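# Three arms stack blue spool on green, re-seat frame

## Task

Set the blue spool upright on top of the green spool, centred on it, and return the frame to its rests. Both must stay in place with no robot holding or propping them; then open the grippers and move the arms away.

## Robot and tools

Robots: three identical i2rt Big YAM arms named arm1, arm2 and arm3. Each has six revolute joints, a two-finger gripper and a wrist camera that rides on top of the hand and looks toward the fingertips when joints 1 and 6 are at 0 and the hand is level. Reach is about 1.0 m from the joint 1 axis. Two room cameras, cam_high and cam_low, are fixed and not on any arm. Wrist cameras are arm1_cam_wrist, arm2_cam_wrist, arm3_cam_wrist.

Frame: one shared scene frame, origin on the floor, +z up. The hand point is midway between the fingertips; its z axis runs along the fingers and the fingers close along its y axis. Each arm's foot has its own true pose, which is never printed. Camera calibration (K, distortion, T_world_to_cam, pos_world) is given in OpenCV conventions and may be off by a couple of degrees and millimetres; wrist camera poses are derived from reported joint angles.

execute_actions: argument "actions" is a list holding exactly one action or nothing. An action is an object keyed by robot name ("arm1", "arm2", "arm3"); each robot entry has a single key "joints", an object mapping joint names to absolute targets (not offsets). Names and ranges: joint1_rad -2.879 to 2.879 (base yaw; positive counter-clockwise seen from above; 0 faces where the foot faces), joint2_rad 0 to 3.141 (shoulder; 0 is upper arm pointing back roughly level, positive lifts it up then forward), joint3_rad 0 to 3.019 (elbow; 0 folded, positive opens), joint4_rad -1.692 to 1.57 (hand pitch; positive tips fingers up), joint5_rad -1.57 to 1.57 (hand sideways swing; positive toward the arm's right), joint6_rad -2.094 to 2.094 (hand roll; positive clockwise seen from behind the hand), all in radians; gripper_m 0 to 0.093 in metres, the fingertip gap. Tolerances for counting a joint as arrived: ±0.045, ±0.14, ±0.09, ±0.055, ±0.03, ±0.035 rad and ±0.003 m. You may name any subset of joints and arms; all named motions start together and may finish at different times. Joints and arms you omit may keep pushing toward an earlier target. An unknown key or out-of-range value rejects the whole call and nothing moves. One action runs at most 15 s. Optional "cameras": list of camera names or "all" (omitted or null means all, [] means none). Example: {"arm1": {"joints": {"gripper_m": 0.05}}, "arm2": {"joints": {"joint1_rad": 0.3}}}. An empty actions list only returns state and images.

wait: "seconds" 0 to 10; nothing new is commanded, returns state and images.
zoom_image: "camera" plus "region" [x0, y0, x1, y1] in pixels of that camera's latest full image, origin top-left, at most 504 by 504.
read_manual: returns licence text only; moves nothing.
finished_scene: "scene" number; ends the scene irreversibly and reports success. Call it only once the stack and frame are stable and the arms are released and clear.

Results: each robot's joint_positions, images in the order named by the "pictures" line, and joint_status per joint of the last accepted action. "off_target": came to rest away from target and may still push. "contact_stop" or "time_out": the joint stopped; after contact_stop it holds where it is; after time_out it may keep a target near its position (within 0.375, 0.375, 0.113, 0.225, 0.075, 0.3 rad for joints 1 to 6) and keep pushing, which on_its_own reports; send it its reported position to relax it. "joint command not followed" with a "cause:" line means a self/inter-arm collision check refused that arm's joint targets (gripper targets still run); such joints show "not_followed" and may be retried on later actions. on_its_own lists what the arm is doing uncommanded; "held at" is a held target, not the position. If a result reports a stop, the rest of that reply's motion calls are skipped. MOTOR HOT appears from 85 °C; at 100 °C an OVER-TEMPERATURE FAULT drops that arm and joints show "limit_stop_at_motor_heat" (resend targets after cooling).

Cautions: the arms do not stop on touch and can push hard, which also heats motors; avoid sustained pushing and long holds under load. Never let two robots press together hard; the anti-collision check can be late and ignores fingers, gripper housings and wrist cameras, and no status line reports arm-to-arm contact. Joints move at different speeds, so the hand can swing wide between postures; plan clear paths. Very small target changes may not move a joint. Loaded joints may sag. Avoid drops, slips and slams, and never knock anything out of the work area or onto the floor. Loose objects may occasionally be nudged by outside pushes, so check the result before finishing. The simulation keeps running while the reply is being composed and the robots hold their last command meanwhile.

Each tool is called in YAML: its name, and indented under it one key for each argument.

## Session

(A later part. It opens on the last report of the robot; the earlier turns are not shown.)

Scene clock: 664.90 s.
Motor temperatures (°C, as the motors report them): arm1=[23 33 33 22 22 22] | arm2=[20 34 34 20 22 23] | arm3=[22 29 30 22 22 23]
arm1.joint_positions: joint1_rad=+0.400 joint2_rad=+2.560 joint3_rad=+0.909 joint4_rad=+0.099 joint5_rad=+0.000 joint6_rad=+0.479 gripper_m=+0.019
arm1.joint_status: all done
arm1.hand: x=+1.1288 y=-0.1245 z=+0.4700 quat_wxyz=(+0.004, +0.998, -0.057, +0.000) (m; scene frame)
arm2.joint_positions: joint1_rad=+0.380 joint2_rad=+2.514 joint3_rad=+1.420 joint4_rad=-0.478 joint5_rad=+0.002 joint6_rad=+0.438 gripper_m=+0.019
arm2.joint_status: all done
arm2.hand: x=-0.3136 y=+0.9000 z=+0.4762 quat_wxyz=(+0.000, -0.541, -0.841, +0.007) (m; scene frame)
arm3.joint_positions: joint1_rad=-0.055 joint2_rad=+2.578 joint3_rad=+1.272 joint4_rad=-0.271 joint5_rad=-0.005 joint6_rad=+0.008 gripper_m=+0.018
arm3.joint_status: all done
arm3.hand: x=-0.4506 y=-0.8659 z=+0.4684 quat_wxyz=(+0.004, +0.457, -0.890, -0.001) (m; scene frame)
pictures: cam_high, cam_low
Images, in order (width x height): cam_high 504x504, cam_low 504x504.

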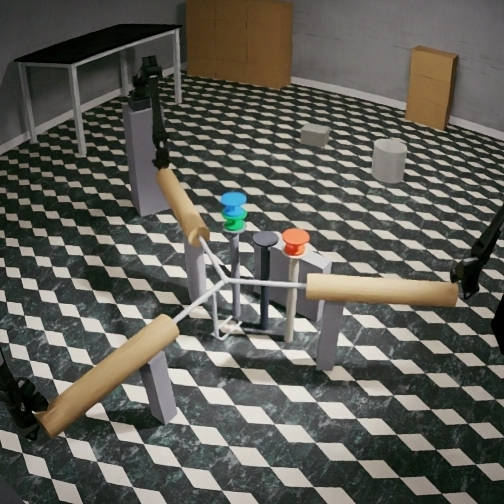

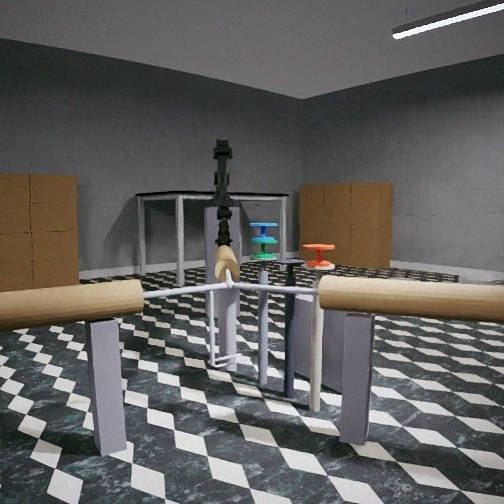

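execute_actions:
  actions:
    - {"arm2": {"joints": {"joint1_rad": 0.375, "joint2_rad": 2.533, "joint3_rad": 1.478, "joint4_rad": -0.455}}, "arm3": {"joints": {"joint2_rad": 2.583, "joint3_rad": 1.312, "joint4_rad": -0.242}}}
  cameras: ["cam_low"]

zoom_image:
  camera: "cam_low"
  region: [320, 290, 400, 340]

zoom_image:
  camera: "cam_low"
  region: [70, 295, 150, 345]

Scene clock: 673.77 s.
Motor temperatures (°C, as the motors report them): arm1=[23 33 32 22 22 22] | arm2=[20 35 34 20 22 23] | arm3=[22 29 29 22 22 23]
arm1.joint_positions: joint1_rad=+0.400 joint2_rad=+2.560 joint3_rad=+0.909 joint4_rad=+0.099 joint5_rad=+0.000 joint6_rad=+0.479 gripper_m=+0.019
arm1.joint_status: not commanded
arm1.hand: x=+1.1286 y=-0.1246 z=+0.4700 quat_wxyz=(+0.004, +0.998, -0.057, -0.001) (m; scene frame)
arm2.joint_positions: joint1_rad=+0.379 joint2_rad=+2.542 joint3_rad=+1.433 joint4_rad=-0.464 joint5_rad=+0.002 joint6_rad=+0.438 gripper_m=+0.019
arm2.joint_status: all done
arm2.hand: x=-0.3145 y=+0.8997 z=+0.4641 quat_wxyz=(+0.000, -0.541, -0.841, +0.007) (m; scene frame)
arm3.joint_positions: joint1_rad=-0.055 joint2_rad=+2.593 joint3_rad=+1.279 joint4_rad=-0.263 joint5_rad=-0.005 joint6_rad=+0.008 gripper_m=+0.018
arm3.joint_status: all done
arm3.hand: x=-0.4510 y=-0.8665 z=+0.4623 quat_wxyz=(+0.004, +0.457, -0.890, -0.001) (m; scene frame)
pictures: cam_low
Images, in order (width x height): cam_low 504x504.

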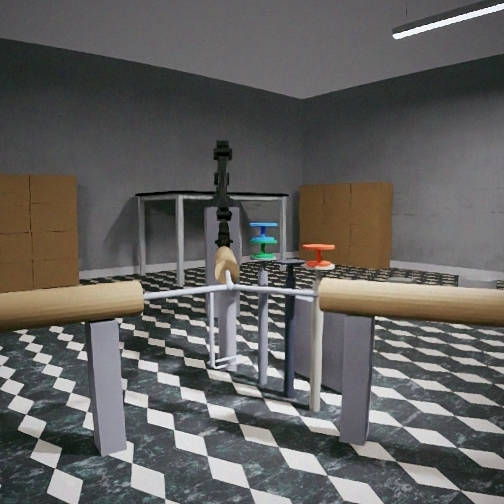

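Region (320, 290, 400, 340) of cam_low's 504x504 image, scaled by 6.300, with more detail than that image has; it fills the top 315 rows of this view, and the rest is white.

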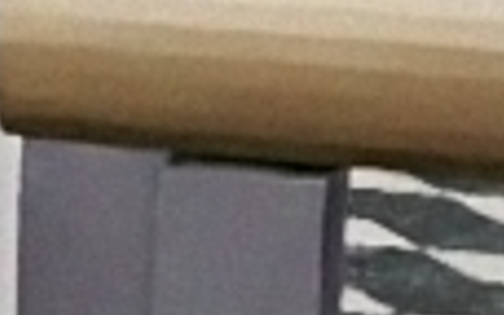

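Region (70, 295, 150, 345) of cam_low's 504x504 image, scaled by 6.300, with more detail than that image has; it fills the top 315 rows of this view, and the rest is white.

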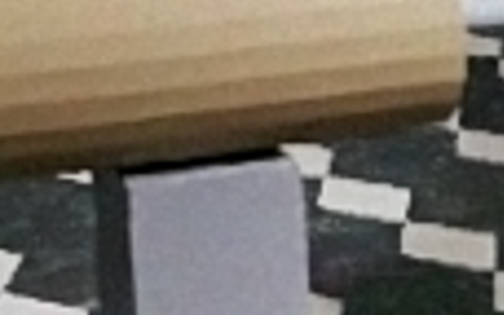

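execute_actions:
  actions:
    - {"arm1": {"joints": {"gripper_m": 0.07}}, "arm2": {"joints": {"gripper_m": 0.07}}, "arm3": {"joints": {"gripper_m": 0.07}}}
  cameras: []

execute_actions:
  actions:
    - {"arm1": {"joints": {"joint2_rad": 2.08, "joint3_rad": 0.69, "joint4_rad": -0.2}}, "arm2": {"joints": {"joint2_rad": 2.2, "joint3_rad": 1.29, "joint4_rad": -0.7}}, "arm3": {"joints": {"joint2_rad": 2.21, "joint3_rad": 1.085, "joint4_rad": -0.49}}}
  cameras: ["cam_high", "cam_low"]

Scene clock: 677.33 s.
Motor temperatures (°C, as the motors report them): arm1=[23 33 32 22 22 22] | arm2=[20 35 34 20 22 23] | arm3=[22 29 29 22 22 23]
arm1.joint_positions: joint1_rad=+0.400 joint2_rad=+2.558 joint3_rad=+0.921 joint4_rad=+0.112 joint5_rad=+0.000 joint6_rad=+0.479 gripper_m=+0.070
arm1.joint_status: all done
arm1.hand: x=+1.1180 y=-0.1286 z=+0.4704 quat_wxyz=(+0.009, +0.998, -0.057, -0.013) (m; scene frame)
arm2.joint_positions: joint1_rad=+0.379 joint2_rad=+2.534 joint3_rad=+1.447 joint4_rad=-0.464 joint5_rad=+0.002 joint6_rad=+0.438 gripper_m=+0.070
arm2.joint_status: all done
arm2.hand: x=-0.3056 y=+0.8923 z=+0.4705 quat_wxyz=(-0.010, -0.541, -0.841, +0.008) (m; scene frame)
arm3.joint_positions: joint1_rad=-0.059 joint2_rad=+2.589 joint3_rad=+1.298 joint4_rad=-0.256 joint5_rad=-0.004 joint6_rad=+0.003 gripper_m=+0.070
arm3.joint_status: all done
arm3.hand: x=-0.4403 y=-0.8551 z=+0.4661 quat_wxyz=(-0.010, +0.457, -0.889, -0.007) (m; scene frame)
pictures: none
No camera images: the call's "cameras" was empty. Leave "cameras" out to get every camera's image.

Scene clock: 678.70 s.
Motor temperatures (°C, as the motors report them): arm1=[23 33 32 22 22 22] | arm2=[20 34 33 20 22 23] | arm3=[22 29 29 22 22 23]
arm1.joint_positions: joint1_rad=+0.400 joint2_rad=+2.076 joint3_rad=+0.688 joint4_rad=-0.191 joint5_rad=+0.000 joint6_rad=+0.479 gripper_m=+0.070
arm1.joint_status: all done
arm1.hand: x=+1.1430 y=-0.1180 z=+0.6225 quat_wxyz=(-0.002, +0.998, -0.057, +0.012) (m; scene frame)
arm2.joint_positions: joint1_rad=+0.379 joint2_rad=+2.182 joint3_rad=+1.292 joint4_rad=-0.691 joint5_rad=+0.002 joint6_rad=+0.438 gripper_m=+0.070
arm2.joint_status: all done
arm2.hand: x=-0.3210 y=+0.9079 z=+0.6228 quat_wxyz=(+0.004, -0.541, -0.841, +0.007) (m; scene frame)
arm3.joint_positions: joint1_rad=-0.059 joint2_rad=+2.189 joint3_rad=+1.082 joint4_rad=-0.475 joint5_rad=-0.004 joint6_rad=+0.002 gripper_m=+0.070
arm3.joint_status: all done
arm3.hand: x=-0.4557 y=-0.8767 z=+0.6199 quat_wxyz=(+0.006, +0.458, -0.889, +0.001) (m; scene frame)
pictures: cam_high, cam_low
Images, in order (width x height): cam_high 504x504, cam_low 504x504.

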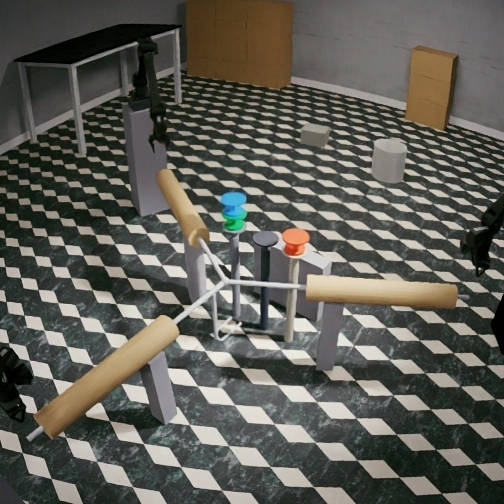

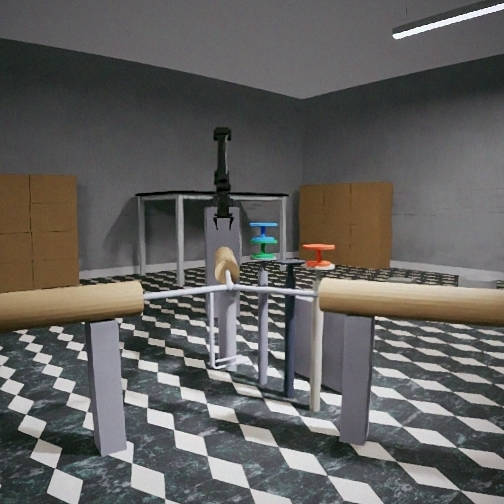

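execute_actions:
  actions:
    - {"arm1": {"joints": {"joint2_rad": 1.5, "joint4_rad": -0.75}}, "arm2": {"joints": {"joint2_rad": 1.6, "joint3_rad": 1.0, "joint4_rad": -0.98}}, "arm3": {"joints": {"joint2_rad": 1.6, "joint3_rad": 0.9, "joint4_rad": -0.88}}}
  cameras: ["cam_high", "cam_low"]

zoom_image:
  camera: "cam_high"
  region: [214, 186, 254, 236]

zoom_image:
  camera: "cam_low"
  region: [243, 216, 283, 266]

Scene clock: 684.40 s.
Motor temperatures (°C, as the motors report them): arm1=[23 33 32 22 22 22] | arm2=[20 34 33 20 22 23] | arm3=[22 29 28 22 22 23]
arm1.joint_positions: joint1_rad=+0.400 joint2_rad=+1.501 joint3_rad=+0.688 joint4_rad=-0.740 joint5_rad=+0.000 joint6_rad=+0.479 gripper_m=+0.070
arm1.joint_status: all done
arm1.hand: x=+1.1417 y=-0.1173 z=+0.8049 quat_wxyz=(+0.003, +0.998, -0.057, +0.000) (m; scene frame)
arm2.joint_positions: joint1_rad=+0.379 joint2_rad=+1.585 joint3_rad=+1.005 joint4_rad=-0.970 joint5_rad=+0.002 joint6_rad=+0.438 gripper_m=+0.070
arm2.joint_status: all done
arm2.hand: x=-0.4059 y=+0.9834 z=+0.8163 quat_wxyz=(-0.011, -0.541, -0.841, +0.009) (m; scene frame)
arm3.joint_positions: joint1_rad=-0.059 joint2_rad=+1.582 joint3_rad=+0.886 joint4_rad=-0.865 joint5_rad=-0.004 joint6_rad=+0.002 gripper_m=+0.070
arm3.joint_status: all done
arm3.hand: x=-0.4996 y=-0.9384 z=+0.8249 quat_wxyz=(-0.003, +0.458, -0.889, -0.004) (m; scene frame)
pictures: cam_high, cam_low
Images, in order (width x height): cam_high 504x504, cam_low 504x504.

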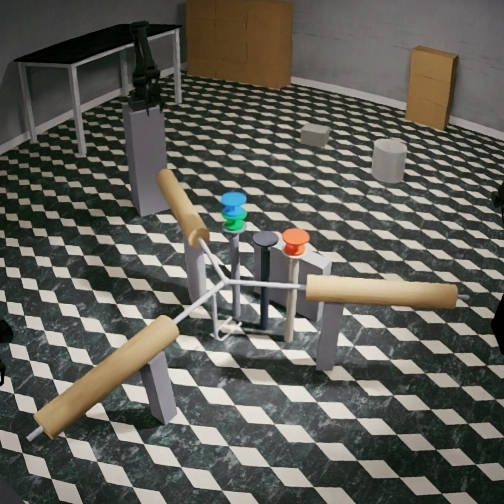

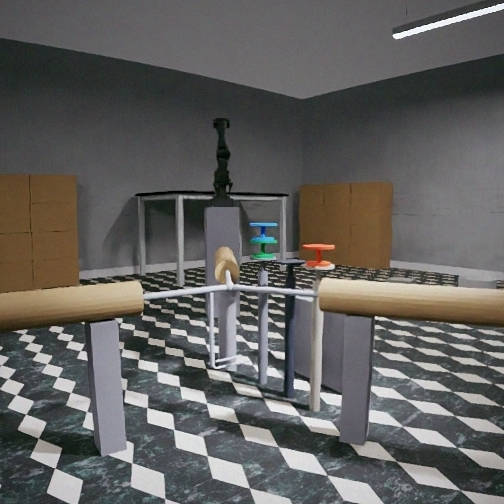

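Region (214, 186, 254, 236) of cam_high's 504x504 image, scaled by 10.080, with more detail than that image has; it fills the left 403 columns of this view, and the rest is white.

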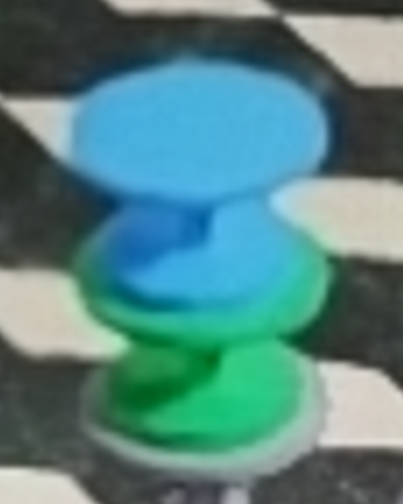

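Region (243, 216, 283, 266) of cam_low's 504x504 image, scaled by 10.080, with more detail than that image has; it fills the left 403 columns of this view, and the rest is white.

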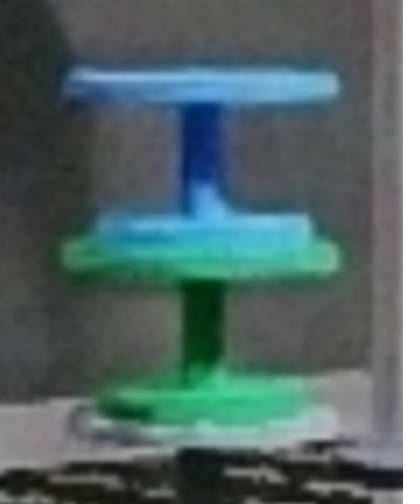

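The blue spool is centred on the green one, the frame is back on its rests, and all three arms are clear. I'm ending scene 1.

finished_scene:
  scene: 1

The scene is finished: the task was done.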